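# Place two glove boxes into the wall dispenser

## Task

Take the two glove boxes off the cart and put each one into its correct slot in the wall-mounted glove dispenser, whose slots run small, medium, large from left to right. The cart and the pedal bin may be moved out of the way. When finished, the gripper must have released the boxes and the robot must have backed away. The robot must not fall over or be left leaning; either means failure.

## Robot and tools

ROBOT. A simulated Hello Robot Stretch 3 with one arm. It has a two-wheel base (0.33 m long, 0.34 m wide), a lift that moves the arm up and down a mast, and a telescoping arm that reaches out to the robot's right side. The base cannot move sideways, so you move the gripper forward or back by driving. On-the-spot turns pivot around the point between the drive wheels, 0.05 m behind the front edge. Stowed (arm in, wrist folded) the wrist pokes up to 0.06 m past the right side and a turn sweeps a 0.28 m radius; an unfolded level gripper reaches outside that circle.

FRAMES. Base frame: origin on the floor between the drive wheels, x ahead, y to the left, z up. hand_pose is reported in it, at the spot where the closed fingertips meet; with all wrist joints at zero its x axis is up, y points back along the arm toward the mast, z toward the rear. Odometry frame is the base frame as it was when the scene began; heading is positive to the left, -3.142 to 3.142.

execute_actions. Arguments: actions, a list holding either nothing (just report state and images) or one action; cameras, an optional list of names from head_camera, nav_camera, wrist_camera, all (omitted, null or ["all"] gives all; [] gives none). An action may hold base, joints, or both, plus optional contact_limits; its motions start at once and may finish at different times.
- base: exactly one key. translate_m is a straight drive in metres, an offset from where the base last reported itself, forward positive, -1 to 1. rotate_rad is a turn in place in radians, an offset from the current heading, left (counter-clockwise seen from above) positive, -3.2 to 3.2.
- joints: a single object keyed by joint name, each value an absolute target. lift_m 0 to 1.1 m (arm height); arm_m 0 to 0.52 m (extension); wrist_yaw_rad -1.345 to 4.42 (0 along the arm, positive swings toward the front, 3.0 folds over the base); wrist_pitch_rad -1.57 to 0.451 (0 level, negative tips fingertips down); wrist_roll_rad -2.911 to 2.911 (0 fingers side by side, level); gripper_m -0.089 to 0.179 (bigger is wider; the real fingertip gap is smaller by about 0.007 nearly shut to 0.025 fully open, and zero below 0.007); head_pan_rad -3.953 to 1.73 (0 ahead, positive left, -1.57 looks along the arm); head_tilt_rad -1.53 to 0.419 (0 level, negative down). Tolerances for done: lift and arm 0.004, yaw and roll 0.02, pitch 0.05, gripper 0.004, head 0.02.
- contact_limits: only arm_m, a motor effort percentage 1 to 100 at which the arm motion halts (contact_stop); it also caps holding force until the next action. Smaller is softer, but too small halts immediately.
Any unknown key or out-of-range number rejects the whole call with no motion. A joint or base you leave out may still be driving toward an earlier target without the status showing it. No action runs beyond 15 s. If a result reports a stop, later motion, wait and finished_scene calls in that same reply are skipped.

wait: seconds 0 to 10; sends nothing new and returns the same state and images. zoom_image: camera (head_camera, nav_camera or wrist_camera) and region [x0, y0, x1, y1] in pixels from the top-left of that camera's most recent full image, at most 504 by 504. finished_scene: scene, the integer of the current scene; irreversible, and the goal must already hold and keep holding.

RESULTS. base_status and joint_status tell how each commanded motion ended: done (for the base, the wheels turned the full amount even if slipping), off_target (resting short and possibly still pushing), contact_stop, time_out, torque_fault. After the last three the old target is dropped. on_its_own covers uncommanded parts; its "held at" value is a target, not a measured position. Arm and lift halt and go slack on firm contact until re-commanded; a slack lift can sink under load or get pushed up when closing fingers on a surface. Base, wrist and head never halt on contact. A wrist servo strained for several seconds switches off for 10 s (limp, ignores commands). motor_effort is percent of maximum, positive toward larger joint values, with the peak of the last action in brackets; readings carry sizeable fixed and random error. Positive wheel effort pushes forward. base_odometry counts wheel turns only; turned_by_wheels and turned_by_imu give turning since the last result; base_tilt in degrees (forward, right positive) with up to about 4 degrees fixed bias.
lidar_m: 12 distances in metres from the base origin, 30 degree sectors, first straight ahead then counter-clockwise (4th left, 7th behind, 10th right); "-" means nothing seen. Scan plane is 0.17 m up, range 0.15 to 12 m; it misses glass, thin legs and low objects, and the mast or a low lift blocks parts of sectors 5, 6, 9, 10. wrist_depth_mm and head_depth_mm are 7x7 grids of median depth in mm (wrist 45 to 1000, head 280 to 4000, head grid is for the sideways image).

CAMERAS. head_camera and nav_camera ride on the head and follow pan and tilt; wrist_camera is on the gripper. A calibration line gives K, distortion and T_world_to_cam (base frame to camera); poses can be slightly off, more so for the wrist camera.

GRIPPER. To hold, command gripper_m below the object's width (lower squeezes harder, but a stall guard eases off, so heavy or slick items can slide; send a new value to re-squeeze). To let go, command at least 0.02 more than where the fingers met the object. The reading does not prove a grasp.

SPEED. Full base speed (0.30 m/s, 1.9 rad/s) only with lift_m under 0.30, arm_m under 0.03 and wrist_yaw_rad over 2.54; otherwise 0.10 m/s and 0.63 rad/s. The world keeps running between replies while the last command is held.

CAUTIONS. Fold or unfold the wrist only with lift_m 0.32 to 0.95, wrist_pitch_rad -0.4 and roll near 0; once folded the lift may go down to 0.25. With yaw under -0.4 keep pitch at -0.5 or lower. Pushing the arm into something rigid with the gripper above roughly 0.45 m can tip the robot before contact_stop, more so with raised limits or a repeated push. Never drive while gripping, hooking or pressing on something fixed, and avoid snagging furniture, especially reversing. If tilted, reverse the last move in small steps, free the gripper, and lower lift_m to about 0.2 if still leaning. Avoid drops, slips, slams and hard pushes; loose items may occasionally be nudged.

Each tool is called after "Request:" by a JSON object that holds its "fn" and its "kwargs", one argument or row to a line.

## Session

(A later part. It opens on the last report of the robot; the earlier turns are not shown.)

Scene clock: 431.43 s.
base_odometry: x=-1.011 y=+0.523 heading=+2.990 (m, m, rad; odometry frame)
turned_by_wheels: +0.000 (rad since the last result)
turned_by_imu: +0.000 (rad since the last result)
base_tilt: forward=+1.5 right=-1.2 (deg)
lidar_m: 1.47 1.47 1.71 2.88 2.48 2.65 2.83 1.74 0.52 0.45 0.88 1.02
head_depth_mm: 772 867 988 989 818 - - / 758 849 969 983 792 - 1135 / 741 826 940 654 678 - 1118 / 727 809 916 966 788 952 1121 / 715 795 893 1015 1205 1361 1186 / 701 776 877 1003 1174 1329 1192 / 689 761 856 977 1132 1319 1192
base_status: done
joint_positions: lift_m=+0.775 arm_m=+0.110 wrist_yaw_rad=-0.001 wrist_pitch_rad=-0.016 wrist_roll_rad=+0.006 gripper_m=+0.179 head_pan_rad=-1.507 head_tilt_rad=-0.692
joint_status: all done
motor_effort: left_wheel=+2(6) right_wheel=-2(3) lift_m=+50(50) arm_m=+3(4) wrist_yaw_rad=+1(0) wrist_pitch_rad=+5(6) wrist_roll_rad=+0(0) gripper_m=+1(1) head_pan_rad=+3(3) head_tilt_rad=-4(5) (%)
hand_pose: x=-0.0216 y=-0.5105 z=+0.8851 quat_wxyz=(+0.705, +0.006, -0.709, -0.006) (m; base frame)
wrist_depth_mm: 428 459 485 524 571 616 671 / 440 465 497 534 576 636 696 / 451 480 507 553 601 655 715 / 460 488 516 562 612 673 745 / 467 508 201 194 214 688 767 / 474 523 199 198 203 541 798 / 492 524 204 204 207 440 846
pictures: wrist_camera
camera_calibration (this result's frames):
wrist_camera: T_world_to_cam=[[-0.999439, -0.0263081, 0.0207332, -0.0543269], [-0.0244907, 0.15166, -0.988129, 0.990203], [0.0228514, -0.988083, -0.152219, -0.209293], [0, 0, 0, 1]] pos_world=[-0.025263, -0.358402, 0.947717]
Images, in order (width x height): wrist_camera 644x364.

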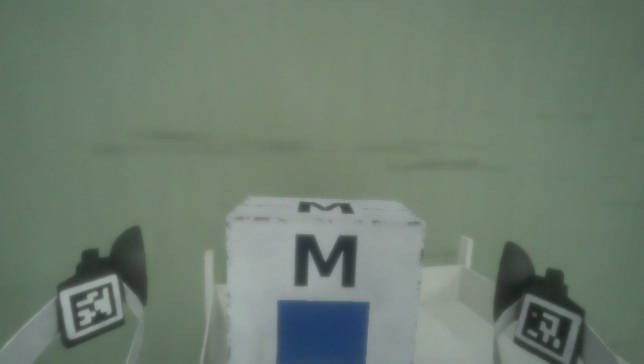

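Request:
{"fn": "execute_actions", "kwargs": {
  "actions": [
    {"base": {"translate_m": -0.009}, "joints": {"arm_m": 0.184, "wrist_yaw_rad": 0.03}}
  ],
  "cameras": ["wrist_camera"]
}}

Scene clock: 448.80 s.
base_odometry: x=-1.002 y=+0.521 heading=+2.990 (m, m, rad; odometry frame)
turned_by_wheels: +0.000 (rad since the last result)
turned_by_imu: +0.000 (rad since the last result)
base_tilt: forward=+1.5 right=-1.2 (deg)
lidar_m: 1.48 1.48 1.72 2.88 2.47 2.66 2.82 1.75 0.53 0.45 0.88 1.02
head_depth_mm: 774 863 989 989 882 - 1140 / 758 847 963 989 - 939 1115 / 746 829 941 671 - 935 1124 / 730 812 920 948 781 938 1111 / 715 795 898 1013 1195 1366 1187 / 701 778 878 1003 1172 1339 1195 / 691 768 862 978 1139 1323 1193
base_status: done
joint_positions: lift_m=+0.775 arm_m=+0.184 wrist_yaw_rad=+0.029 wrist_pitch_rad=-0.016 wrist_roll_rad=+0.006 gripper_m=+0.179 head_pan_rad=-1.507 head_tilt_rad=-0.692
joint_status: all done
motor_effort: left_wheel=+1(3) right_wheel=-2(6) lift_m=+50(50) arm_m=+5(3) wrist_yaw_rad=+0(1) wrist_pitch_rad=+6(6) wrist_roll_rad=+0(0) gripper_m=+1(0) head_pan_rad=+4(4) head_tilt_rad=-5(5) (%)
hand_pose: x=-0.0141 y=-0.5844 z=+0.8851 quat_wxyz=(+0.705, +0.016, -0.709, +0.004) (m; base frame)
wrist_depth_mm: 379 398 425 455 488 526 565 / 388 412 433 470 496 530 584 / 395 423 446 481 518 552 600 / 407 432 459 492 524 571 617 / 413 441 158 161 169 591 646 / 418 121 120 120 120 125 661 / 433 454 123 123 123 415 697
pictures: wrist_camera
camera_calibration (this result's frames):
wrist_camera: T_world_to_cam=[[-0.998232, -0.0557093, 0.0207331, -0.065912], [-0.0289432, 0.150873, -0.988129, 1.00107], [0.0519199, -0.986982, -0.152219, -0.281427], [0, 0, 0, 1]] pos_world=[-0.0222096, -0.432471, 0.947717]
Images, in order (width x height): wrist_camera 644x364.

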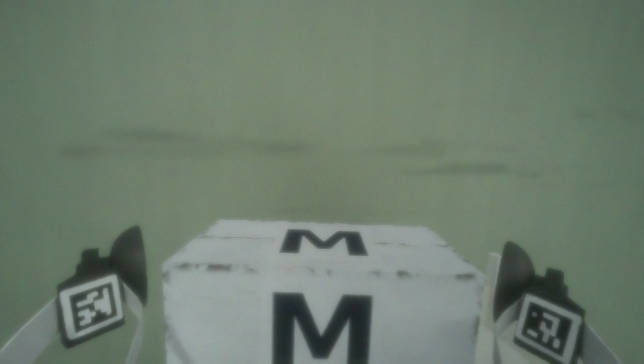

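Request:
{"fn": "execute_actions", "kwargs": {
  "actions": [
    {"joints": {"gripper_m": 0.085, "lift_m": 0.772}}
  ],
  "cameras": ["wrist_camera"]
}}

Scene clock: 460.40 s.
base_odometry: x=-1.002 y=+0.521 heading=+2.990 (m, m, rad; odometry frame)
turned_by_wheels: +0.000 (rad since the last result)
turned_by_imu: +0.000 (rad since the last result)
base_tilt: forward=+1.5 right=-1.2 (deg)
lidar_m: 1.48 1.48 1.72 2.88 2.48 2.66 2.82 1.75 0.53 0.45 0.88 1.02
head_depth_mm: 773 869 996 991 871 - 1134 / 756 850 969 985 - 916 1116 / 742 832 944 671 - 922 1115 / 730 815 922 959 784 941 1112 / 717 798 893 1008 1188 1364 1187 / 704 782 878 1004 1177 1335 1190 / 690 764 857 979 1136 1318 1194
base_status: not commanded
joint_positions: lift_m=+0.772 arm_m=+0.184 wrist_yaw_rad=+0.029 wrist_pitch_rad=-0.016 wrist_roll_rad=+0.006 gripper_m=+0.086 head_pan_rad=-1.507 head_tilt_rad=-0.692
joint_status: all done
motor_effort: left_wheel=+2(2) right_wheel=-3(2) lift_m=+26(45) arm_m=+4(3) wrist_yaw_rad=+1(1) wrist_pitch_rad=+5(6) wrist_roll_rad=+0(0) gripper_m=-20(99) head_pan_rad=+4(4) head_tilt_rad=-4(4) (%)
hand_pose: x=-0.0141 y=-0.5844 z=+0.8828 quat_wxyz=(+0.705, +0.016, -0.709, +0.004) (m; base frame)
wrist_depth_mm: 383 401 426 451 485 519 565 / 388 412 432 467 497 533 578 / 399 419 447 482 514 553 599 / 403 426 451 490 526 567 617 / 417 437 150 154 160 595 641 / 421 438 123 123 123 612 661 / 428 458 127 126 126 413 686
pictures: wrist_camera
camera_calibration (this result's frames):
wrist_camera: T_world_to_cam=[[-0.998232, -0.0556995, 0.0207366, -0.0658647], [-0.0289468, 0.150905, -0.988124, 0.998828], [0.0519088, -0.986978, -0.15225, -0.281744], [0, 0, 0, 1]] pos_world=[-0.0222103, -0.432472, 0.945437]
Images, in order (width x height): wrist_camera 644x364.

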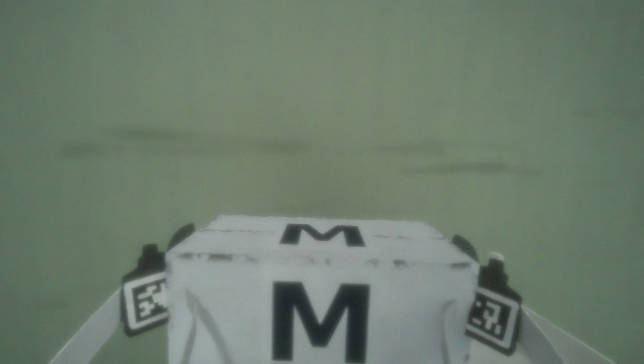

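Request:
{"fn": "execute_actions", "kwargs": {
  "actions": [
    {"joints": {"lift_m": 0.88, "wrist_pitch_rad": 0.08}}
  ],
  "cameras": []
}}

Request:
{"fn": "execute_actions", "kwargs": {
  "actions": [
    {"base": {"rotate_rad": 1.166}, "joints": {"lift_m": 0.95, "arm_m": 0.003, "wrist_yaw_rad": 0.0}}
  ],
  "cameras": ["wrist_camera"]
}}

Scene clock: 486.17 s.
base_odometry: x=-1.002 y=+0.521 heading=+2.990 (m, m, rad; odometry frame)
turned_by_wheels: +0.000 (rad since the last result)
turned_by_imu: +0.000 (rad since the last result)
base_tilt: forward=+1.4 right=-1.2 (deg)
lidar_m: 1.48 1.48 1.72 2.88 2.48 2.66 2.83 1.75 0.53 0.45 0.88 1.02
head_depth_mm: 773 868 993 - - 982 1131 / 758 851 941 - - 986 1111 / 744 834 897 - 774 944 1113 / 729 817 887 934 820 945 1109 / 715 794 900 1008 1188 1366 1191 / 703 779 881 1006 1177 1330 1194 / 691 763 856 975 1138 1328 1194
base_status: not commanded
joint_positions: lift_m=+0.880 arm_m=+0.184 wrist_yaw_rad=+0.029 wrist_pitch_rad=+0.013 wrist_roll_rad=+0.006 gripper_m=+0.086 head_pan_rad=-1.507 head_tilt_rad=-0.692
joint_status: wrist_pitch_rad off_target (ended at +0.013, target +0.080); the others done
motor_effort: left_wheel=+2(2) right_wheel=-2(2) lift_m=+54(56) arm_m=+3(4) wrist_yaw_rad=+1(1) wrist_pitch_rad=+24(26) wrist_roll_rad=+0(0) gripper_m=-19(20) head_pan_rad=+3(3) head_tilt_rad=-5(5) (%)
hand_pose: x=-0.0140 y=-0.5852 z=+0.9974 quat_wxyz=(+0.705, +0.006, -0.709, +0.014) (m; base frame)
wrist_depth_mm: 383 403 427 459 484 530 565 / 390 412 441 468 496 542 591 / 395 420 451 479 514 558 610 / 405 426 457 489 521 568 612 / 417 433 155 160 168 588 632 / 419 430 124 124 124 610 657 / 428 456 126 126 126 498 678
pictures: none
No camera images: the call's "cameras" was empty. Leave "cameras" out to get every camera's image.

Scene clock: 489.00 s.
base_odometry: x=-1.002 y=+0.521 heading=-2.127 (m, m, rad; odometry frame)
turned_by_wheels: +1.166 (rad since the last result)
turned_by_imu: +1.154 (rad since the last result)
base_tilt: forward=+1.5 right=-1.2 (deg)
lidar_m: 1.87 2.87 2.33 2.89 2.97 1.45 0.50 0.45 0.89 1.11 1.48 1.49
head_depth_mm: 922 993 1078 1163 1341 - - / 1027 1116 1177 381 - - - / 1153 1272 1353 384 - - - / 1319 1478 1611 403 1024 1362 1188 / 1398 1554 1720 1934 1690 1392 1185 / 1320 1435 1619 1802 1698 1403 1194 / 1255 1373 1503 1689 1683 1393 1194
base_status: done
joint_positions: lift_m=+0.950 arm_m=+0.003 wrist_yaw_rad=+0.000 wrist_pitch_rad=+0.014 wrist_roll_rad=+0.006 gripper_m=+0.086 head_pan_rad=-1.507 head_tilt_rad=-0.692
joint_status: all done
motor_effort: left_wheel=-1(4) right_wheel=+1(8) lift_m=+54(56) arm_m=-2(2) wrist_yaw_rad=-1(4) wrist_pitch_rad=+23(24) wrist_roll_rad=+0(0) gripper_m=-19(19) head_pan_rad=+4(4) head_tilt_rad=-5(5) (%)
hand_pose: x=-0.0214 y=-0.4048 z=+1.0676 quat_wxyz=(+0.705, -0.004, -0.709, +0.005) (m; base frame)
wrist_depth_mm: 958 - - - 819 642 527 / 936 - - - 821 638 526 / 964 - - - 828 648 533 / 981 - - - 834 644 538 / - - 155 160 169 653 538 / - - 124 124 124 609 544 / - - 126 126 126 622 543
pictures: wrist_camera
camera_calibration (this result's frames):
wrist_camera: T_world_to_cam=[[-0.999414, -0.0265993, 0.0215357, -0.0560667], [-0.0246249, 0.121879, -0.992239, 1.1469], [0.0237682, -0.992189, -0.122462, -0.110416], [0, 0, 0, 1]] pos_world=[-0.0251672, -0.250827, 1.12569]
Images, in order (width x height): wrist_camera 644x364.

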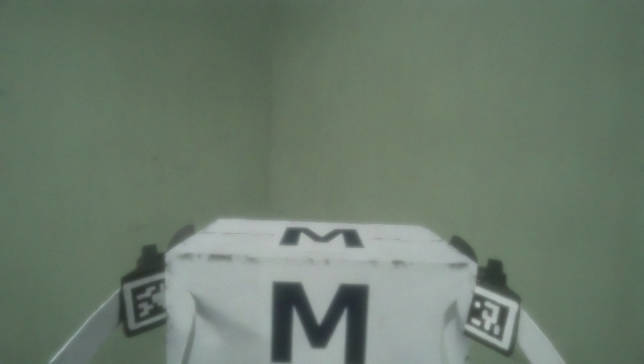

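Request:
{"fn": "execute_actions", "kwargs": {
  "actions": [
    {"base": {"translate_m": 1.0}, "joints": {"head_pan_rad": -1.45, "head_tilt_rad": -0.8}}
  ],
  "cameras": []
}}

Request:
{"fn": "execute_actions", "kwargs": {
  "actions": [
    {"base": {"translate_m": 0.409}}
  ],
  "cameras": []
}}

Request:
{"fn": "execute_actions", "kwargs": {
  "actions": [
    {"base": {"rotate_rad": 0.669}, "joints": {"arm_m": 0.05}}
  ],
  "cameras": ["head_camera", "wrist_camera"]
}}

Scene clock: 508.63 s.
base_odometry: x=-1.530 y=-0.328 heading=-2.127 (m, m, rad; odometry frame)
turned_by_wheels: +0.000 (rad since the last result)
turned_by_imu: +0.002 (rad since the last result)
base_tilt: forward=+1.5 right=-1.2 (deg)
lidar_m: 1.10 2.09 1.81 1.90 3.40 2.75 1.40 1.67 1.44 0.95 0.87 0.88
head_depth_mm: 1032 1206 395 1777 - - - / 958 1106 387 - - - 1112 / 894 1026 386 421 1436 1331 1122 / 848 960 1056 1276 1484 1316 1145 / 798 901 1022 1205 1430 1319 1146 / 756 841 957 1106 1308 1319 1146 / 717 796 897 1025 1194 1300 1143
base_status: done
joint_positions: lift_m=+0.950 arm_m=+0.003 wrist_yaw_rad=+0.000 wrist_pitch_rad=+0.014 wrist_roll_rad=+0.006 gripper_m=+0.086 head_pan_rad=-1.457 head_tilt_rad=-0.790
joint_status: all done
motor_effort: left_wheel=-1(2) right_wheel=+1(4) lift_m=+54(54) arm_m=-3(2) wrist_yaw_rad=+0(1) wrist_pitch_rad=+24(24) wrist_roll_rad=+0(0) gripper_m=-18(18) head_pan_rad=+3(14) head_tilt_rad=-6(17) (%)
hand_pose: x=-0.0214 y=-0.4048 z=+1.0676 quat_wxyz=(+0.705, -0.004, -0.709, +0.005) (m; base frame)
wrist_depth_mm: 499 569 672 809 - - - / 502 573 687 851 - - - / 514 583 689 860 - - - / 520 599 717 872 - - - / 525 594 155 160 168 - - / 541 579 124 124 124 - - / 541 621 126 126 126 - -
pictures: none
No camera images: the call's "cameras" was empty. Leave "cameras" out to get every camera's image.

Scene clock: 513.80 s.
base_odometry: x=-1.746 y=-0.675 heading=-2.127 (m, m, rad; odometry frame)
turned_by_wheels: +0.000 (rad since the last result)
turned_by_imu: +0.001 (rad since the last result)
base_tilt: forward=+1.5 right=-1.2 (deg)
lidar_m: 0.78 1.64 1.78 1.73 3.09 3.27 1.81 1.99 1.02 0.68 0.62 0.63
head_depth_mm: 720 837 395 1317 - - - / 671 774 387 - - - 1112 / 628 719 387 421 1251 1331 1124 / 592 668 735 887 1113 1286 1148 / 558 628 717 827 1002 1236 1144 / 529 592 669 762 878 1122 1149 / 503 559 627 713 815 1012 1127
base_status: done
joint_positions: lift_m=+0.950 arm_m=+0.003 wrist_yaw_rad=+0.000 wrist_pitch_rad=+0.014 wrist_roll_rad=+0.006 gripper_m=+0.086 head_pan_rad=-1.457 head_tilt_rad=-0.790
joint_status: not commanded
motor_effort: left_wheel=-1(2) right_wheel=+2(4) lift_m=+54(54) arm_m=-2(3) wrist_yaw_rad=+0(0) wrist_pitch_rad=+24(24) wrist_roll_rad=-1(0) gripper_m=-18(18) head_pan_rad=+4(4) head_tilt_rad=-6(5) (%)
hand_pose: x=-0.0214 y=-0.4048 z=+1.0676 quat_wxyz=(+0.705, -0.004, -0.709, +0.005) (m; base frame)
wrist_depth_mm: 324 369 430 524 668 909 - / 328 372 441 538 702 950 - / 333 379 453 555 706 - - / 340 381 456 563 734 - - / 345 384 155 160 168 - - / 349 374 124 123 124 - - / 347 400 126 126 126 - -
pictures: none
No camera images: the call's "cameras" was empty. Leave "cameras" out to get every camera's image.

Scene clock: 515.80 s.
base_odometry: x=-1.746 y=-0.675 heading=-1.458 (m, m, rad; odometry frame)
turned_by_wheels: +0.669 (rad since the last result)
turned_by_imu: +0.662 (rad since the last result)
base_tilt: forward=+1.5 right=-1.2 (deg)
lidar_m: 1.76 1.76 1.72 3.65 2.77 1.81 1.99 0.87 0.64 0.62 0.65 0.90
head_depth_mm: 489 552 429 - - - 1145 / 496 560 422 - - 1227 1140 / 502 568 423 489 832 1228 1143 / 508 576 656 693 806 1236 1144 / 515 586 680 704 942 1249 1147 / 522 593 691 829 1029 1270 1150 / 528 605 705 844 1058 1284 1152
base_status: done
joint_positions: lift_m=+0.950 arm_m=+0.050 wrist_yaw_rad=+0.000 wrist_pitch_rad=+0.014 wrist_roll_rad=+0.006 gripper_m=+0.086 head_pan_rad=-1.457 head_tilt_rad=-0.790
joint_status: all done
motor_effort: left_wheel=-1(4) right_wheel=+2(4) lift_m=+54(54) arm_m=+4(4) wrist_yaw_rad=+0(0) wrist_pitch_rad=+24(24) wrist_roll_rad=+0(0) gripper_m=-18(19) head_pan_rad=+4(4) head_tilt_rad=-5(6) (%)
hand_pose: x=-0.0214 y=-0.4513 z=+1.0676 quat_wxyz=(+0.705, -0.005, -0.709, +0.005) (m; base frame)
wrist_depth_mm: 318 315 314 314 313 313 311 / 326 322 320 321 321 317 317 / 331 327 329 327 323 324 322 / 337 336 333 334 335 330 327 / 341 342 155 160 168 336 337 / 348 348 124 124 124 340 341 / 359 358 126 126 126 348 349
pictures: head_camera (sideways: a quarter turn clockwise sets it upright), wrist_camera
camera_calibration (this result's frames):
head_camera: T_world_to_cam=[[-0.0666155, 0.683194, -0.727192, 0.968763], [0.994125, 0.107756, 0.0101684, -0.0178389], [0.0853066, -0.722243, -0.686359, 0.84673], [0, 0, 0, 1]] pos_world=[0.010037, -0.0483858, 1.28582]
wrist_camera: T_world_to_cam=[[-0.999417, -0.0264995, 0.0215348, -0.0572839], [-0.0246118, 0.121881, -0.99224, 1.15257], [0.0236692, -0.992191, -0.122462, -0.156579], [0, 0, 0, 1]] pos_world=[-0.0251775, -0.297351, 1.12569]
Images, in order (width x height): head_camera 896x504, wrist_camera 644x364.

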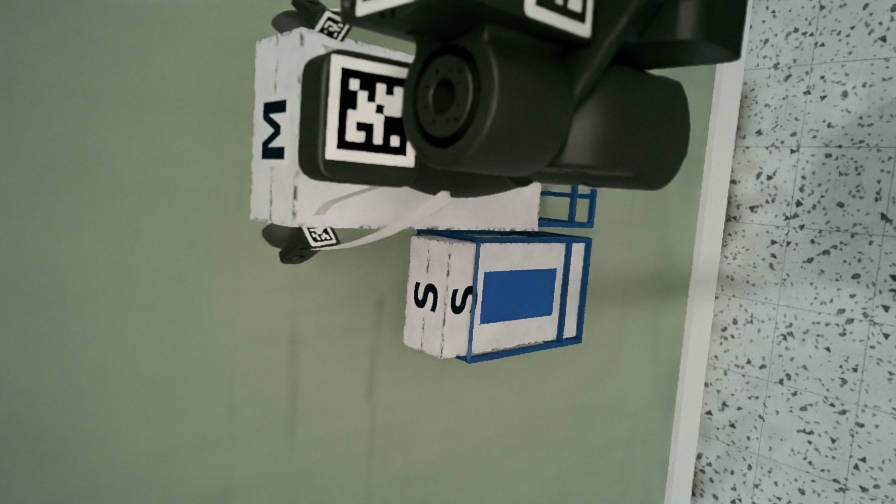

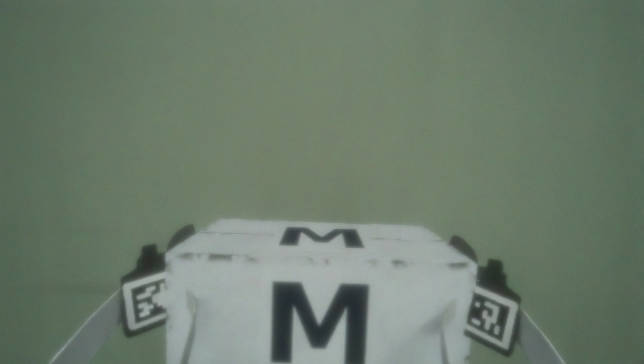

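Request:
{"fn": "execute_actions", "kwargs": {
  "actions": [
    {"base": {"translate_m": -0.004}, "joints": {"arm_m": 0.174}}
  ],
  "cameras": []
}}

Request:
{"fn": "execute_actions", "kwargs": {
  "actions": [
    {"joints": {"lift_m": 0.918}}
  ],
  "cameras": ["head_camera"]
}}

Request:
{"fn": "zoom_image", "kwargs": {
  "camera": "head_camera",
  "region": [380, 150, 560, 270]
}}

Scene clock: 526.57 s.
base_odometry: x=-1.747 y=-0.671 heading=-1.458 (m, m, rad; odometry frame)
turned_by_wheels: +0.000 (rad since the last result)
turned_by_imu: +0.000 (rad since the last result)
base_tilt: forward=+1.5 right=-1.2 (deg)
lidar_m: 1.76 1.75 1.72 3.66 2.79 1.81 1.99 0.87 0.64 0.62 0.65 0.90
head_depth_mm: 490 534 - 799 861 1154 1139 / 496 539 - 810 875 1190 1139 / 502 536 556 778 877 1229 1144 / 508 571 670 712 847 1241 1143 / 515 587 679 705 831 1264 1150 / 522 595 690 826 1029 1269 1149 / 531 604 704 846 1056 1277 1153
base_status: done
joint_positions: lift_m=+0.950 arm_m=+0.174 wrist_yaw_rad=+0.000 wrist_pitch_rad=+0.014 wrist_roll_rad=+0.006 gripper_m=+0.086 head_pan_rad=-1.457 head_tilt_rad=-0.790
joint_status: all done
motor_effort: left_wheel=-2(5) right_wheel=+1(5) lift_m=+54(54) arm_m=+4(5) wrist_yaw_rad=+0(0) wrist_pitch_rad=+24(24) wrist_roll_rad=-1(0) gripper_m=-18(17) head_pan_rad=+3(3) head_tilt_rad=-6(6) (%)
hand_pose: x=-0.0214 y=-0.5753 z=+1.0676 quat_wxyz=(+0.705, -0.005, -0.709, +0.005) (m; base frame)
wrist_depth_mm: 199 198 197 197 196 195 194 / 203 202 200 200 200 199 199 / 208 207 206 205 203 203 203 / 212 211 210 209 208 207 206 / 215 215 154 160 168 211 210 / 220 218 124 124 124 214 215 / 224 225 126 126 126 219 220
pictures: none
No camera images: the call's "cameras" was empty. Leave "cameras" out to get every camera's image.

Scene clock: 527.63 s.
base_odometry: x=-1.747 y=-0.671 heading=-1.458 (m, m, rad; odometry frame)
turned_by_wheels: +0.000 (rad since the last result)
turned_by_imu: +0.000 (rad since the last result)
base_tilt: forward=+1.5 right=-1.2 (deg)
lidar_m: 1.77 1.75 1.73 3.66 2.77 1.81 1.99 0.87 0.64 0.62 0.65 0.90
head_depth_mm: 489 549 - - 872 1150 1141 / 495 550 - - 874 1192 1145 / 502 553 550 654 877 1224 1143 / 506 574 670 713 850 1235 1142 / 515 584 678 703 832 1258 1146 / 522 596 692 825 1027 1271 1146 / 529 603 705 842 1056 1283 1152
base_status: not commanded
joint_positions: lift_m=+0.918 arm_m=+0.174 wrist_yaw_rad=+0.000 wrist_pitch_rad=+0.014 wrist_roll_rad=+0.006 gripper_m=+0.086 head_pan_rad=-1.457 head_tilt_rad=-0.790
joint_status: all done
motor_effort: left_wheel=-2(2) right_wheel=+1(2) lift_m=+31(54) arm_m=+4(4) wrist_yaw_rad=-1(0) wrist_pitch_rad=+24(24) wrist_roll_rad=+0(0) gripper_m=-18(19) head_pan_rad=+4(4) head_tilt_rad=-5(5) (%)
hand_pose: x=-0.0214 y=-0.5753 z=+1.0364 quat_wxyz=(+0.705, -0.005, -0.709, +0.005) (m; base frame)
wrist_depth_mm: 199 198 198 198 196 195 195 / 203 202 201 201 200 199 199 / 207 206 205 204 204 203 202 / 211 211 210 210 208 207 206 / 216 215 155 160 168 211 211 / 221 218 124 124 124 214 215 / 225 225 126 126 126 219 220
pictures: head_camera (sideways: a quarter turn clockwise sets it upright)
camera_calibration (this result's frames):
head_camera: T_world_to_cam=[[-0.066617, 0.683207, -0.72718, 0.968746], [0.994125, 0.107756, 0.0101683, -0.0178387], [0.0853052, -0.72223, -0.686372, 0.846747], [0, 0, 0, 1]] pos_world=[0.010037, -0.0483855, 1.28582]
Images, in order (width x height): head_camera 896x504.

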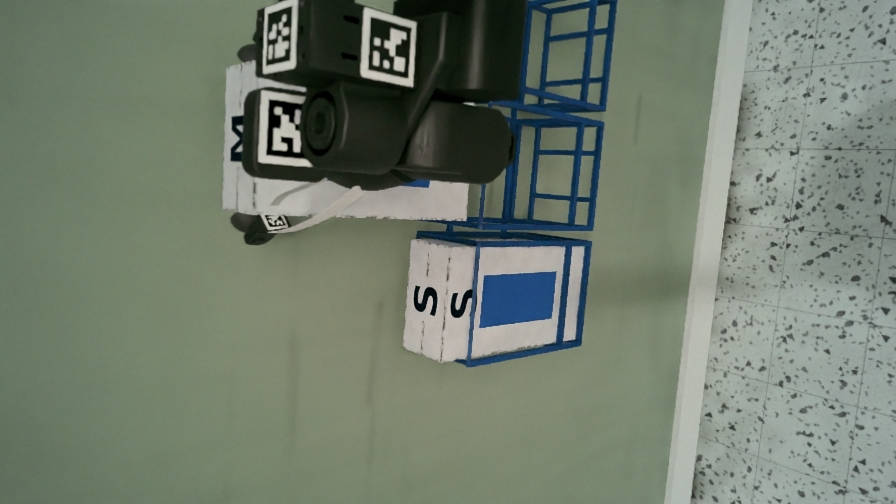

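Region (380, 150, 560, 270) of head_camera's 896x504 image, scaled by 2.800, with more detail than that image has.

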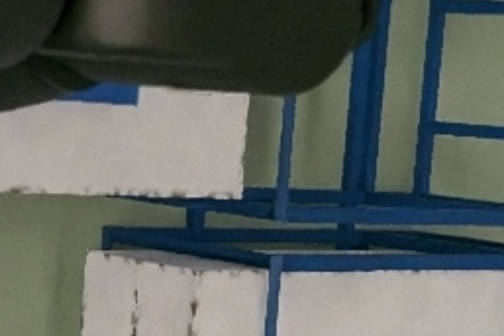

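Request:
{"fn": "execute_actions", "kwargs": {
  "actions": [
    {"joints": {"lift_m": 0.88}}
  ],
  "cameras": ["head_camera"]
}}

Scene clock: 532.33 s.
base_odometry: x=-1.747 y=-0.671 heading=-1.458 (m, m, rad; odometry frame)
turned_by_wheels: +0.000 (rad since the last result)
turned_by_imu: +0.000 (rad since the last result)
base_tilt: forward=+1.5 right=-1.2 (deg)
lidar_m: 1.77 1.75 1.73 3.65 2.78 1.81 1.99 0.87 0.64 0.62 0.65 0.90
head_depth_mm: 489 554 610 - 912 1152 1141 / 495 561 556 - 965 1192 1146 / 501 568 562 655 901 1217 1145 / 509 577 670 713 851 1231 1139 / 515 584 679 707 830 1257 1144 / 522 595 691 827 1030 1264 1145 / 529 605 703 845 1055 1283 1150
base_status: not commanded
joint_positions: lift_m=+0.880 arm_m=+0.174 wrist_yaw_rad=+0.000 wrist_pitch_rad=+0.014 wrist_roll_rad=+0.006 gripper_m=+0.086 head_pan_rad=-1.457 head_tilt_rad=-0.790
joint_status: all done
motor_effort: left_wheel=-1(1) right_wheel=+1(2) lift_m=+31(28) arm_m=+4(3) wrist_yaw_rad=+0(0) wrist_pitch_rad=+24(24) wrist_roll_rad=+0(0) gripper_m=-19(19) head_pan_rad=+3(3) head_tilt_rad=-5(5) (%)
hand_pose: x=-0.0214 y=-0.5753 z=+0.9984 quat_wxyz=(+0.705, -0.005, -0.709, +0.005) (m; base frame)
wrist_depth_mm: 198 199 197 196 196 195 194 / 204 203 202 199 201 200 199 / 207 207 205 204 205 203 203 / 211 210 209 208 208 207 207 / 217 214 154 160 168 211 210 / 220 219 124 124 124 215 214 / 224 225 126 126 126 219 220
pictures: head_camera (sideways: a quarter turn clockwise sets it upright)
camera_calibration (this result's frames):
head_camera: T_world_to_cam=[[-0.0666172, 0.683207, -0.72718, 0.968746], [0.994125, 0.107756, 0.0101683, -0.0178387], [0.0853053, -0.72223, -0.686372, 0.846747], [0, 0, 0, 1]] pos_world=[0.010037, -0.0483855, 1.28582]
Images, in order (width x height): head_camera 896x504.

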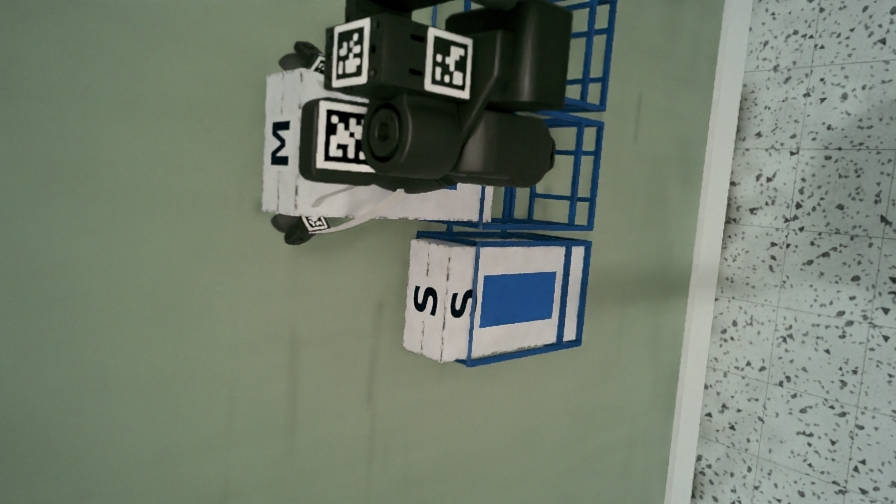

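Request:
{"fn": "execute_actions", "kwargs": {
  "actions": [
    {"joints": {"lift_m": 0.735}}
  ],
  "cameras": ["head_camera"]
}}

Scene clock: 539.10 s.
base_odometry: x=-1.747 y=-0.671 heading=-1.458 (m, m, rad; odometry frame)
turned_by_wheels: +0.000 (rad since the last result)
turned_by_imu: +0.000 (rad since the last result)
base_tilt: forward=+1.5 right=-1.2 (deg)
lidar_m: 1.77 1.75 1.72 3.66 2.79 1.82 1.99 0.87 0.64 0.62 0.65 0.90
head_depth_mm: 489 552 635 746 - - 1139 / 495 560 647 675 - 1238 1139 / 501 569 656 656 - 1237 1147 / 508 576 667 703 852 1240 1144 / 515 586 679 706 829 1265 1141 / 522 596 691 824 1032 1266 1148 / 531 602 705 845 1062 1276 1150
base_status: not commanded
joint_positions: lift_m=+0.735 arm_m=+0.174 wrist_yaw_rad=+0.000 wrist_pitch_rad=+0.014 wrist_roll_rad=+0.006 gripper_m=+0.086 head_pan_rad=-1.457 head_tilt_rad=-0.790
joint_status: all done
motor_effort: left_wheel=-1(1) right_wheel=+1(1) lift_m=+31(27) arm_m=+4(4) wrist_yaw_rad=-1(1) wrist_pitch_rad=+24(24) wrist_roll_rad=+0(0) gripper_m=-18(18) head_pan_rad=+4(4) head_tilt_rad=-5(5) (%)
hand_pose: x=-0.0214 y=-0.5753 z=+0.8534 quat_wxyz=(+0.705, -0.005, -0.709, +0.005) (m; base frame)
wrist_depth_mm: 198 198 197 197 196 195 195 / 203 202 202 202 200 199 197 / 206 206 205 205 203 203 203 / 212 211 209 209 207 207 206 / 217 214 155 160 168 212 211 / 156 158 124 124 124 215 215 / - 141 126 126 126 219 219
pictures: head_camera (sideways: a quarter turn clockwise sets it upright)
camera_calibration (this result's frames):
head_camera: T_world_to_cam=[[-0.0666172, 0.683207, -0.72718, 0.968746], [0.994125, 0.107756, 0.0101683, -0.0178387], [0.0853053, -0.72223, -0.686372, 0.846747], [0, 0, 0, 1]] pos_world=[0.010037, -0.0483855, 1.28582]
Images, in order (width x height): head_camera 896x504.

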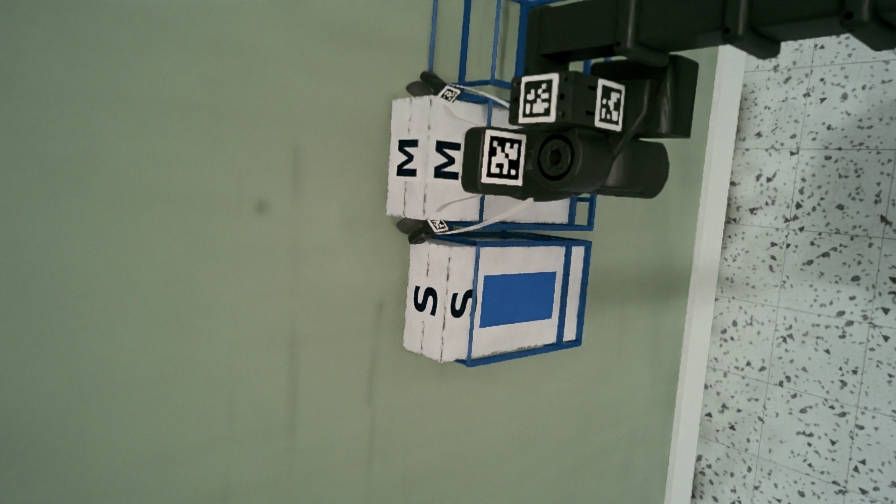

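Request:
{"fn": "execute_actions", "kwargs": {
  "actions": [
    {"joints": {"lift_m": 0.708}}
  ],
  "cameras": ["head_camera", "wrist_camera"]
}}

Scene clock: 542.43 s.
base_odometry: x=-1.747 y=-0.671 heading=-1.458 (m, m, rad; odometry frame)
turned_by_wheels: +0.000 (rad since the last result)
turned_by_imu: +0.000 (rad since the last result)
base_tilt: forward=+1.5 right=-1.3 (deg)
lidar_m: 1.77 1.75 1.72 3.64 2.78 1.81 1.99 0.87 0.64 0.62 0.65 0.90
head_depth_mm: 490 554 637 747 828 - - / 495 560 645 700 - 1232 1143 / 502 568 658 674 - 1231 1141 / 508 576 668 705 846 1233 1148 / 514 586 678 705 831 1251 1146 / 522 595 690 826 1029 1263 1144 / 528 605 703 842 1050 1289 1146
base_status: not commanded
joint_positions: lift_m=+0.708 arm_m=+0.174 wrist_yaw_rad=-0.001 wrist_pitch_rad=+0.014 wrist_roll_rad=+0.006 gripper_m=+0.086 head_pan_rad=-1.457 head_tilt_rad=-0.790
joint_status: all done
motor_effort: left_wheel=-2(1) right_wheel=+2(2) lift_m=+31(28) arm_m=+4(5) wrist_yaw_rad=+0(1) wrist_pitch_rad=+24(24) wrist_roll_rad=+0(0) gripper_m=-19(19) head_pan_rad=+4(3) head_tilt_rad=-6(6) (%)
hand_pose: x=-0.0217 y=-0.5753 z=+0.8264 quat_wxyz=(+0.705, -0.005, -0.709, +0.004) (m; base frame)
wrist_depth_mm: 198 198 197 197 196 196 195 / 202 202 201 201 201 198 199 / 207 206 206 206 204 202 203 / 211 211 210 208 207 207 207 / 155 176 155 160 168 211 210 / 115 126 124 124 124 213 214 / - 134 126 126 126 216 219
pictures: head_camera (sideways: a quarter turn clockwise sets it upright), wrist_camera
camera_calibration (this result's frames):
head_camera: T_world_to_cam=[[-0.0666174, 0.683207, -0.72718, 0.968746], [0.994125, 0.107757, 0.0101683, -0.0178387], [0.0853055, -0.72223, -0.686372, 0.846747], [0, 0, 0, 1]] pos_world=[0.010037, -0.0483855, 1.28582]
wrist_camera: T_world_to_cam=[[-0.999445, -0.0254085, 0.0215436, -0.0550335], [-0.024479, 0.121534, -0.992285, 0.928197], [0.0225942, -0.992262, -0.122088, -0.3095], [0, 0, 0, 1]] pos_world=[-0.0252887, -0.42131, 0.884436]
Images, in order (width x height): head_camera 896x504, wrist_camera 644x364.

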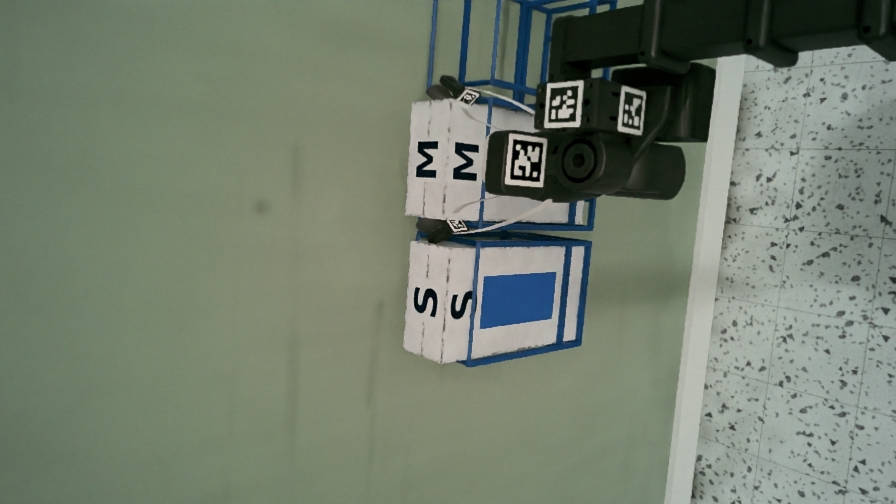

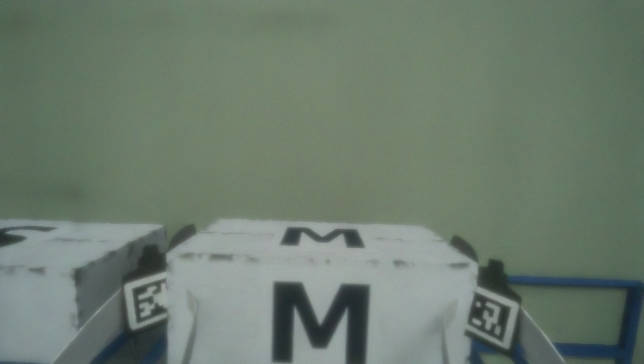

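Request:
{"fn": "execute_actions", "kwargs": {
  "actions": [
    {"joints": {"lift_m": 0.702}}
  ],
  "cameras": []
}}

Request:
{"fn": "execute_actions", "kwargs": {
  "actions": [
    {"joints": {"gripper_m": 0.155}}
  ],
  "cameras": ["head_camera", "wrist_camera"]
}}

Scene clock: 548.23 s.
base_odometry: x=-1.747 y=-0.671 heading=-1.458 (m, m, rad; odometry frame)
turned_by_wheels: +0.000 (rad since the last result)
turned_by_imu: +0.000 (rad since the last result)
base_tilt: forward=+1.5 right=-1.3 (deg)
lidar_m: 1.77 1.75 1.73 3.65 2.77 1.80 1.99 0.87 0.64 0.62 0.65 0.90
head_depth_mm: 489 552 637 746 834 - - / 496 559 646 703 - 1234 1142 / 503 568 656 676 - 1238 1144 / 507 575 666 709 848 1241 1148 / 515 585 680 705 831 1254 1143 / 522 595 691 827 1025 1271 1147 / 530 606 702 843 1054 1290 1150
base_status: not commanded
joint_positions: lift_m=+0.702 arm_m=+0.174 wrist_yaw_rad=-0.001 wrist_pitch_rad=+0.030 wrist_roll_rad=+0.006 gripper_m=+0.086 head_pan_rad=-1.457 head_tilt_rad=-0.790
joint_status: all done
motor_effort: left_wheel=-1(1) right_wheel=+2(2) lift_m=+29(33) arm_m=+4(4) wrist_yaw_rad=+0(1) wrist_pitch_rad=+18(24) wrist_roll_rad=+0(0) gripper_m=-19(19) head_pan_rad=+3(3) head_tilt_rad=-6(5) (%)
hand_pose: x=-0.0218 y=-0.5756 z=+0.8247 quat_wxyz=(+0.705, -0.011, -0.709, +0.010) (m; base frame)
wrist_depth_mm: 201 200 199 199 198 198 198 / 205 205 203 203 202 202 200 / 208 208 206 206 204 204 204 / 212 211 210 210 209 207 207 / 151 172 154 160 168 212 211 / 114 125 124 124 124 214 214 / - 131 126 125 126 129 217
pictures: none
No camera images: the call's "cameras" was empty. Leave "cameras" out to get every camera's image.

Scene clock: 549.43 s.
base_odometry: x=-1.747 y=-0.671 heading=-1.459 (m, m, rad; odometry frame)
turned_by_wheels: +0.000 (rad since the last result)
turned_by_imu: +0.000 (rad since the last result)
base_tilt: forward=+1.5 right=-1.2 (deg)
lidar_m: 1.77 1.75 1.72 3.65 2.77 1.81 1.99 0.87 0.64 0.62 0.65 0.90
head_depth_mm: 490 552 637 745 837 - - / 495 561 644 709 - 1236 1142 / 502 569 657 677 - 1236 1141 / 509 577 668 704 847 1228 1150 / 516 586 680 702 831 1259 1146 / 522 594 691 826 1027 1267 1146 / 528 602 705 849 1058 1279 1149
base_status: not commanded
joint_positions: lift_m=+0.702 arm_m=+0.174 wrist_yaw_rad=-0.012 wrist_pitch_rad=+0.047 wrist_roll_rad=+0.006 gripper_m=+0.155 head_pan_rad=-1.457 head_tilt_rad=-0.790
joint_status: all done
motor_effort: left_wheel=-3(2) right_wheel=+5(6) lift_m=+29(29) arm_m=+5(4) wrist_yaw_rad=+10(11) wrist_pitch_rad=+12(18) wrist_roll_rad=+0(0) gripper_m=+4(92) head_pan_rad=+4(3) head_tilt_rad=-6(5) (%)
hand_pose: x=-0.0246 y=-0.5758 z=+0.8291 quat_wxyz=(+0.705, -0.021, -0.709, +0.012) (m; base frame)
wrist_depth_mm: 200 201 201 201 201 201 202 / 202 204 204 203 204 205 205 / 206 206 207 207 207 208 207 / 209 209 210 210 210 210 211 / 164 211 188 212 212 213 213 / 119 125 125 125 126 215 216 / - 131 126 126 126 216 219
pictures: head_camera (sideways: a quarter turn clockwise sets it upright), wrist_camera
camera_calibration (this result's frames):
head_camera: T_world_to_cam=[[-0.0666174, 0.683207, -0.72718, 0.968746], [0.994125, 0.107757, 0.0101683, -0.0178387], [0.0853055, -0.72223, -0.686372, 0.846747], [0, 0, 0, 1]] pos_world=[0.010037, -0.0483855, 1.28582]
wrist_camera: T_world_to_cam=[[-0.999658, -0.0134155, 0.0224256, -0.0518293], [-0.023529, 0.0887036, -0.99578, 0.914799], [0.0113696, -0.995968, -0.088989, -0.339483], [0, 0, 0, 1]] pos_world=[-0.0264275, -0.419956, 0.881891]
Images, in order (width x height): head_camera 896x504, wrist_camera 644x364.

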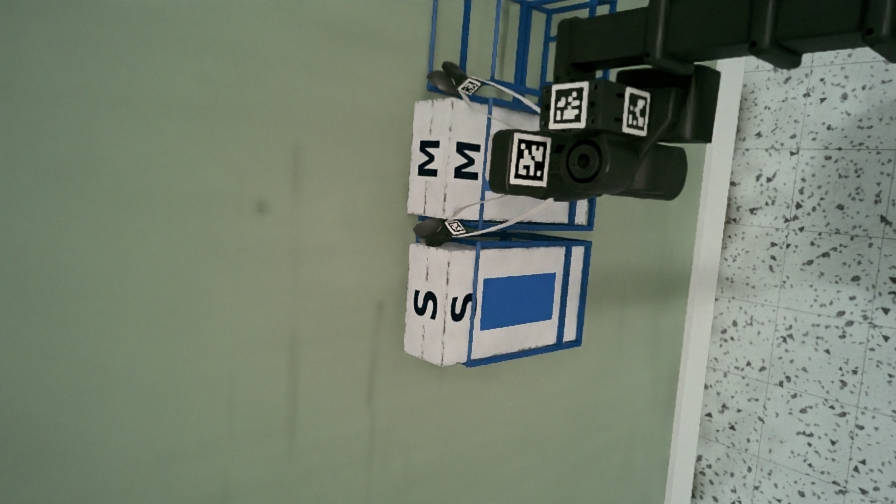

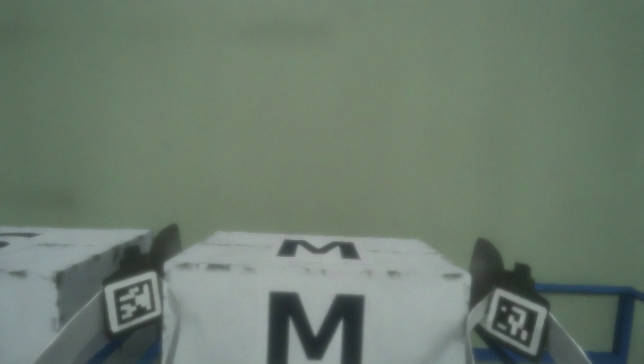

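Request:
{"fn": "execute_actions", "kwargs": {
  "actions": [
    {"joints": {"arm_m": 0.003, "wrist_yaw_rad": -0.02}}
  ],
  "cameras": ["head_camera", "wrist_camera"]
}}

Scene clock: 556.13 s.
base_odometry: x=-1.747 y=-0.671 heading=-1.458 (m, m, rad; odometry frame)
turned_by_wheels: +0.000 (rad since the last result)
turned_by_imu: +0.000 (rad since the last result)
base_tilt: forward=+1.5 right=-1.2 (deg)
lidar_m: 1.76 1.75 1.73 3.65 2.78 1.81 1.99 0.87 0.64 0.62 0.65 0.90
head_depth_mm: 491 553 636 745 850 1161 1192 / 495 561 645 707 827 1164 - / 502 568 661 682 775 1126 - / 508 577 669 713 909 1236 1141 / 515 584 680 706 832 1254 1141 / 522 595 690 827 1033 1262 1146 / 529 605 703 848 1055 1287 1149
base_status: not commanded
joint_positions: lift_m=+0.702 arm_m=+0.003 wrist_yaw_rad=-0.021 wrist_pitch_rad=+0.056 wrist_roll_rad=+0.006 gripper_m=+0.155 head_pan_rad=-1.457 head_tilt_rad=-0.790
joint_status: all done
motor_effort: left_wheel=-1(2) right_wheel=+2(6) lift_m=+29(29) arm_m=-3(4) wrist_yaw_rad=+1(11) wrist_pitch_rad=+9(12) wrist_roll_rad=+0(0) gripper_m=+0(4) head_pan_rad=+3(4) head_tilt_rad=-6(6) (%)
hand_pose: x=-0.0269 y=-0.4054 z=+0.8313 quat_wxyz=(+0.705, -0.027, -0.708, +0.012) (m; base frame)
wrist_depth_mm: 366 363 365 368 366 365 370 / 367 370 370 371 371 372 373 / 372 371 371 378 374 377 377 / 378 378 380 380 382 382 384 / 382 280 284 285 384 389 388 / 385 - 288 287 387 385 396 / 389 290 291 291 393 397 399
pictures: head_camera (sideways: a quarter turn clockwise sets it upright), wrist_camera
camera_calibration (this result's frames):
head_camera: T_world_to_cam=[[-0.0666397, 0.683217, -0.727168, 0.968732], [0.994122, 0.107787, 0.0101682, -0.0178386], [0.0853264, -0.722216, -0.686384, 0.846763], [0, 0, 0, 1]] pos_world=[0.0100385, -0.0483851, 1.28582]
wrist_camera: T_world_to_cam=[[-0.999734, -0.0044609, 0.0226407, -0.0483976], [-0.0229252, 0.0800483, -0.996527, 0.899033], [0.00263306, -0.996781, -0.0801293, -0.177427], [0, 0, 0, 1]] pos_world=[-0.027307, -0.249038, 0.88279]
Images, in order (width x height): head_camera 896x504, wrist_camera 644x364.

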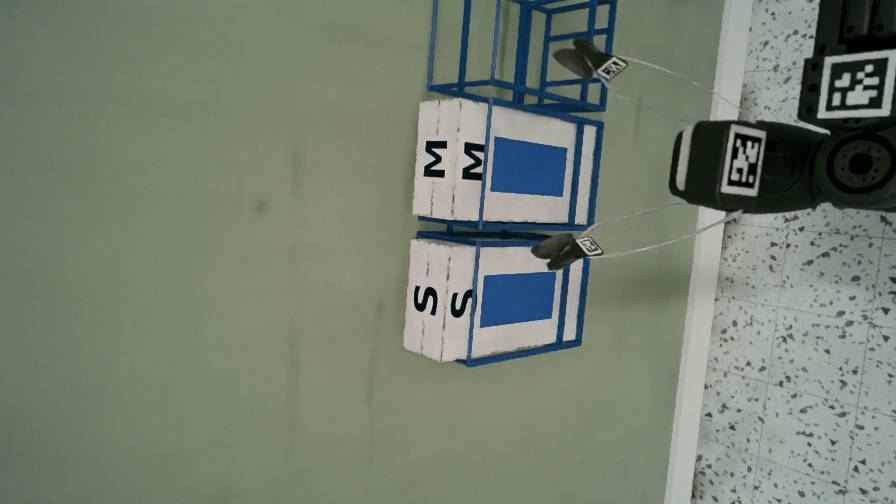

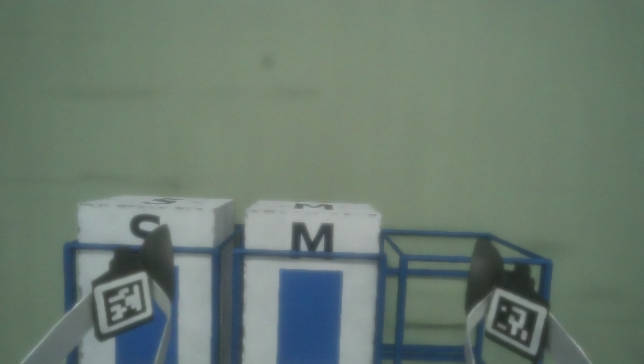

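Both boxes are seated. Swinging the wrist clear, then finishing.

Request:
{"fn": "execute_actions", "kwargs": {
  "actions": [
    {"joints": {"wrist_yaw_rad": 1.6}}
  ],
  "cameras": ["head_camera"]
}}

Request:
{"fn": "finished_scene", "kwargs": {
  "scene": 2
}}

Scene clock: 562.07 s.
base_odometry: x=-1.747 y=-0.671 heading=-1.458 (m, m, rad; odometry frame)
turned_by_wheels: +0.000 (rad since the last result)
turned_by_imu: +0.000 (rad since the last result)
base_tilt: forward=+1.5 right=-1.2 (deg)
lidar_m: 1.77 1.76 1.73 3.64 2.78 1.80 1.99 0.87 0.64 0.62 0.65 0.90
head_depth_mm: 489 553 635 746 858 1159 1176 / 497 561 645 708 826 1187 - / 502 569 658 680 777 1206 - / 509 576 667 714 851 1239 1169 / 515 586 679 704 828 1250 1191 / 523 595 692 826 1028 1260 1171 / 529 603 705 847 1059 1268 1149
base_status: not commanded
joint_positions: lift_m=+0.702 arm_m=+0.003 wrist_yaw_rad=+1.598 wrist_pitch_rad=+0.056 wrist_roll_rad=+0.006 gripper_m=+0.155 head_pan_rad=-1.457 head_tilt_rad=-0.790
joint_status: all done
motor_effort: left_wheel=-2(2) right_wheel=+2(1) lift_m=+29(29) arm_m=-2(3) wrist_yaw_rad=+2(3) wrist_pitch_rad=+9(9) wrist_roll_rad=+0(0) gripper_m=-1(0) head_pan_rad=+3(4) head_tilt_rad=-6(5) (%)
hand_pose: x=+0.2357 y=-0.1413 z=+0.8313 quat_wxyz=(+0.478, +0.494, -0.508, +0.519) (m; base frame)
wrist_depth_mm: - - - - - 883 564 / - - - - - 872 564 / - - - - - 856 559 / - - - - - 847 550 / - - - - - 834 549 / - - - - - 734 540 / - - - - - 864 512
pictures: head_camera (sideways: a quarter turn clockwise sets it upright)
camera_calibration (this result's frames):
head_camera: T_world_to_cam=[[-0.0666398, 0.683217, -0.727168, 0.968732], [0.994122, 0.107787, 0.0101682, -0.0178386], [0.0853265, -0.722216, -0.686384, 0.846763], [0, 0, 0, 1]] pos_world=[0.0100385, -0.0483851, 1.28582]
Images, in order (width x height): head_camera 896x504.

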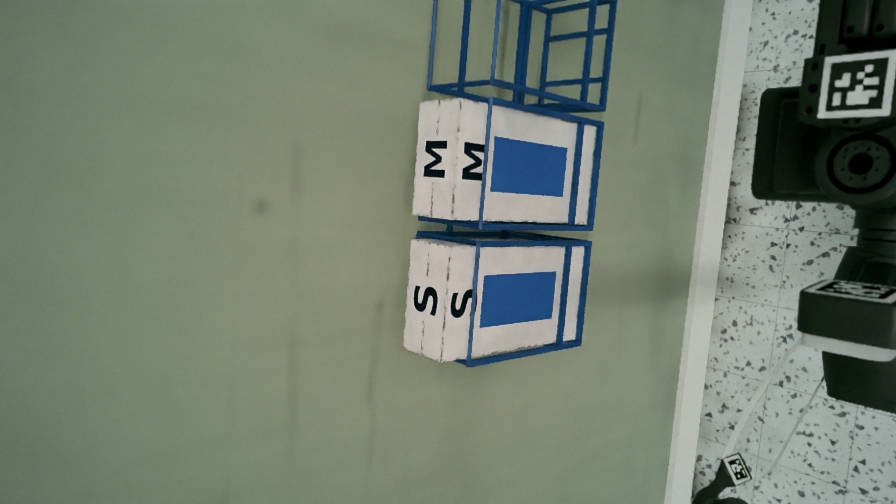

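The scene is finished: the task was done.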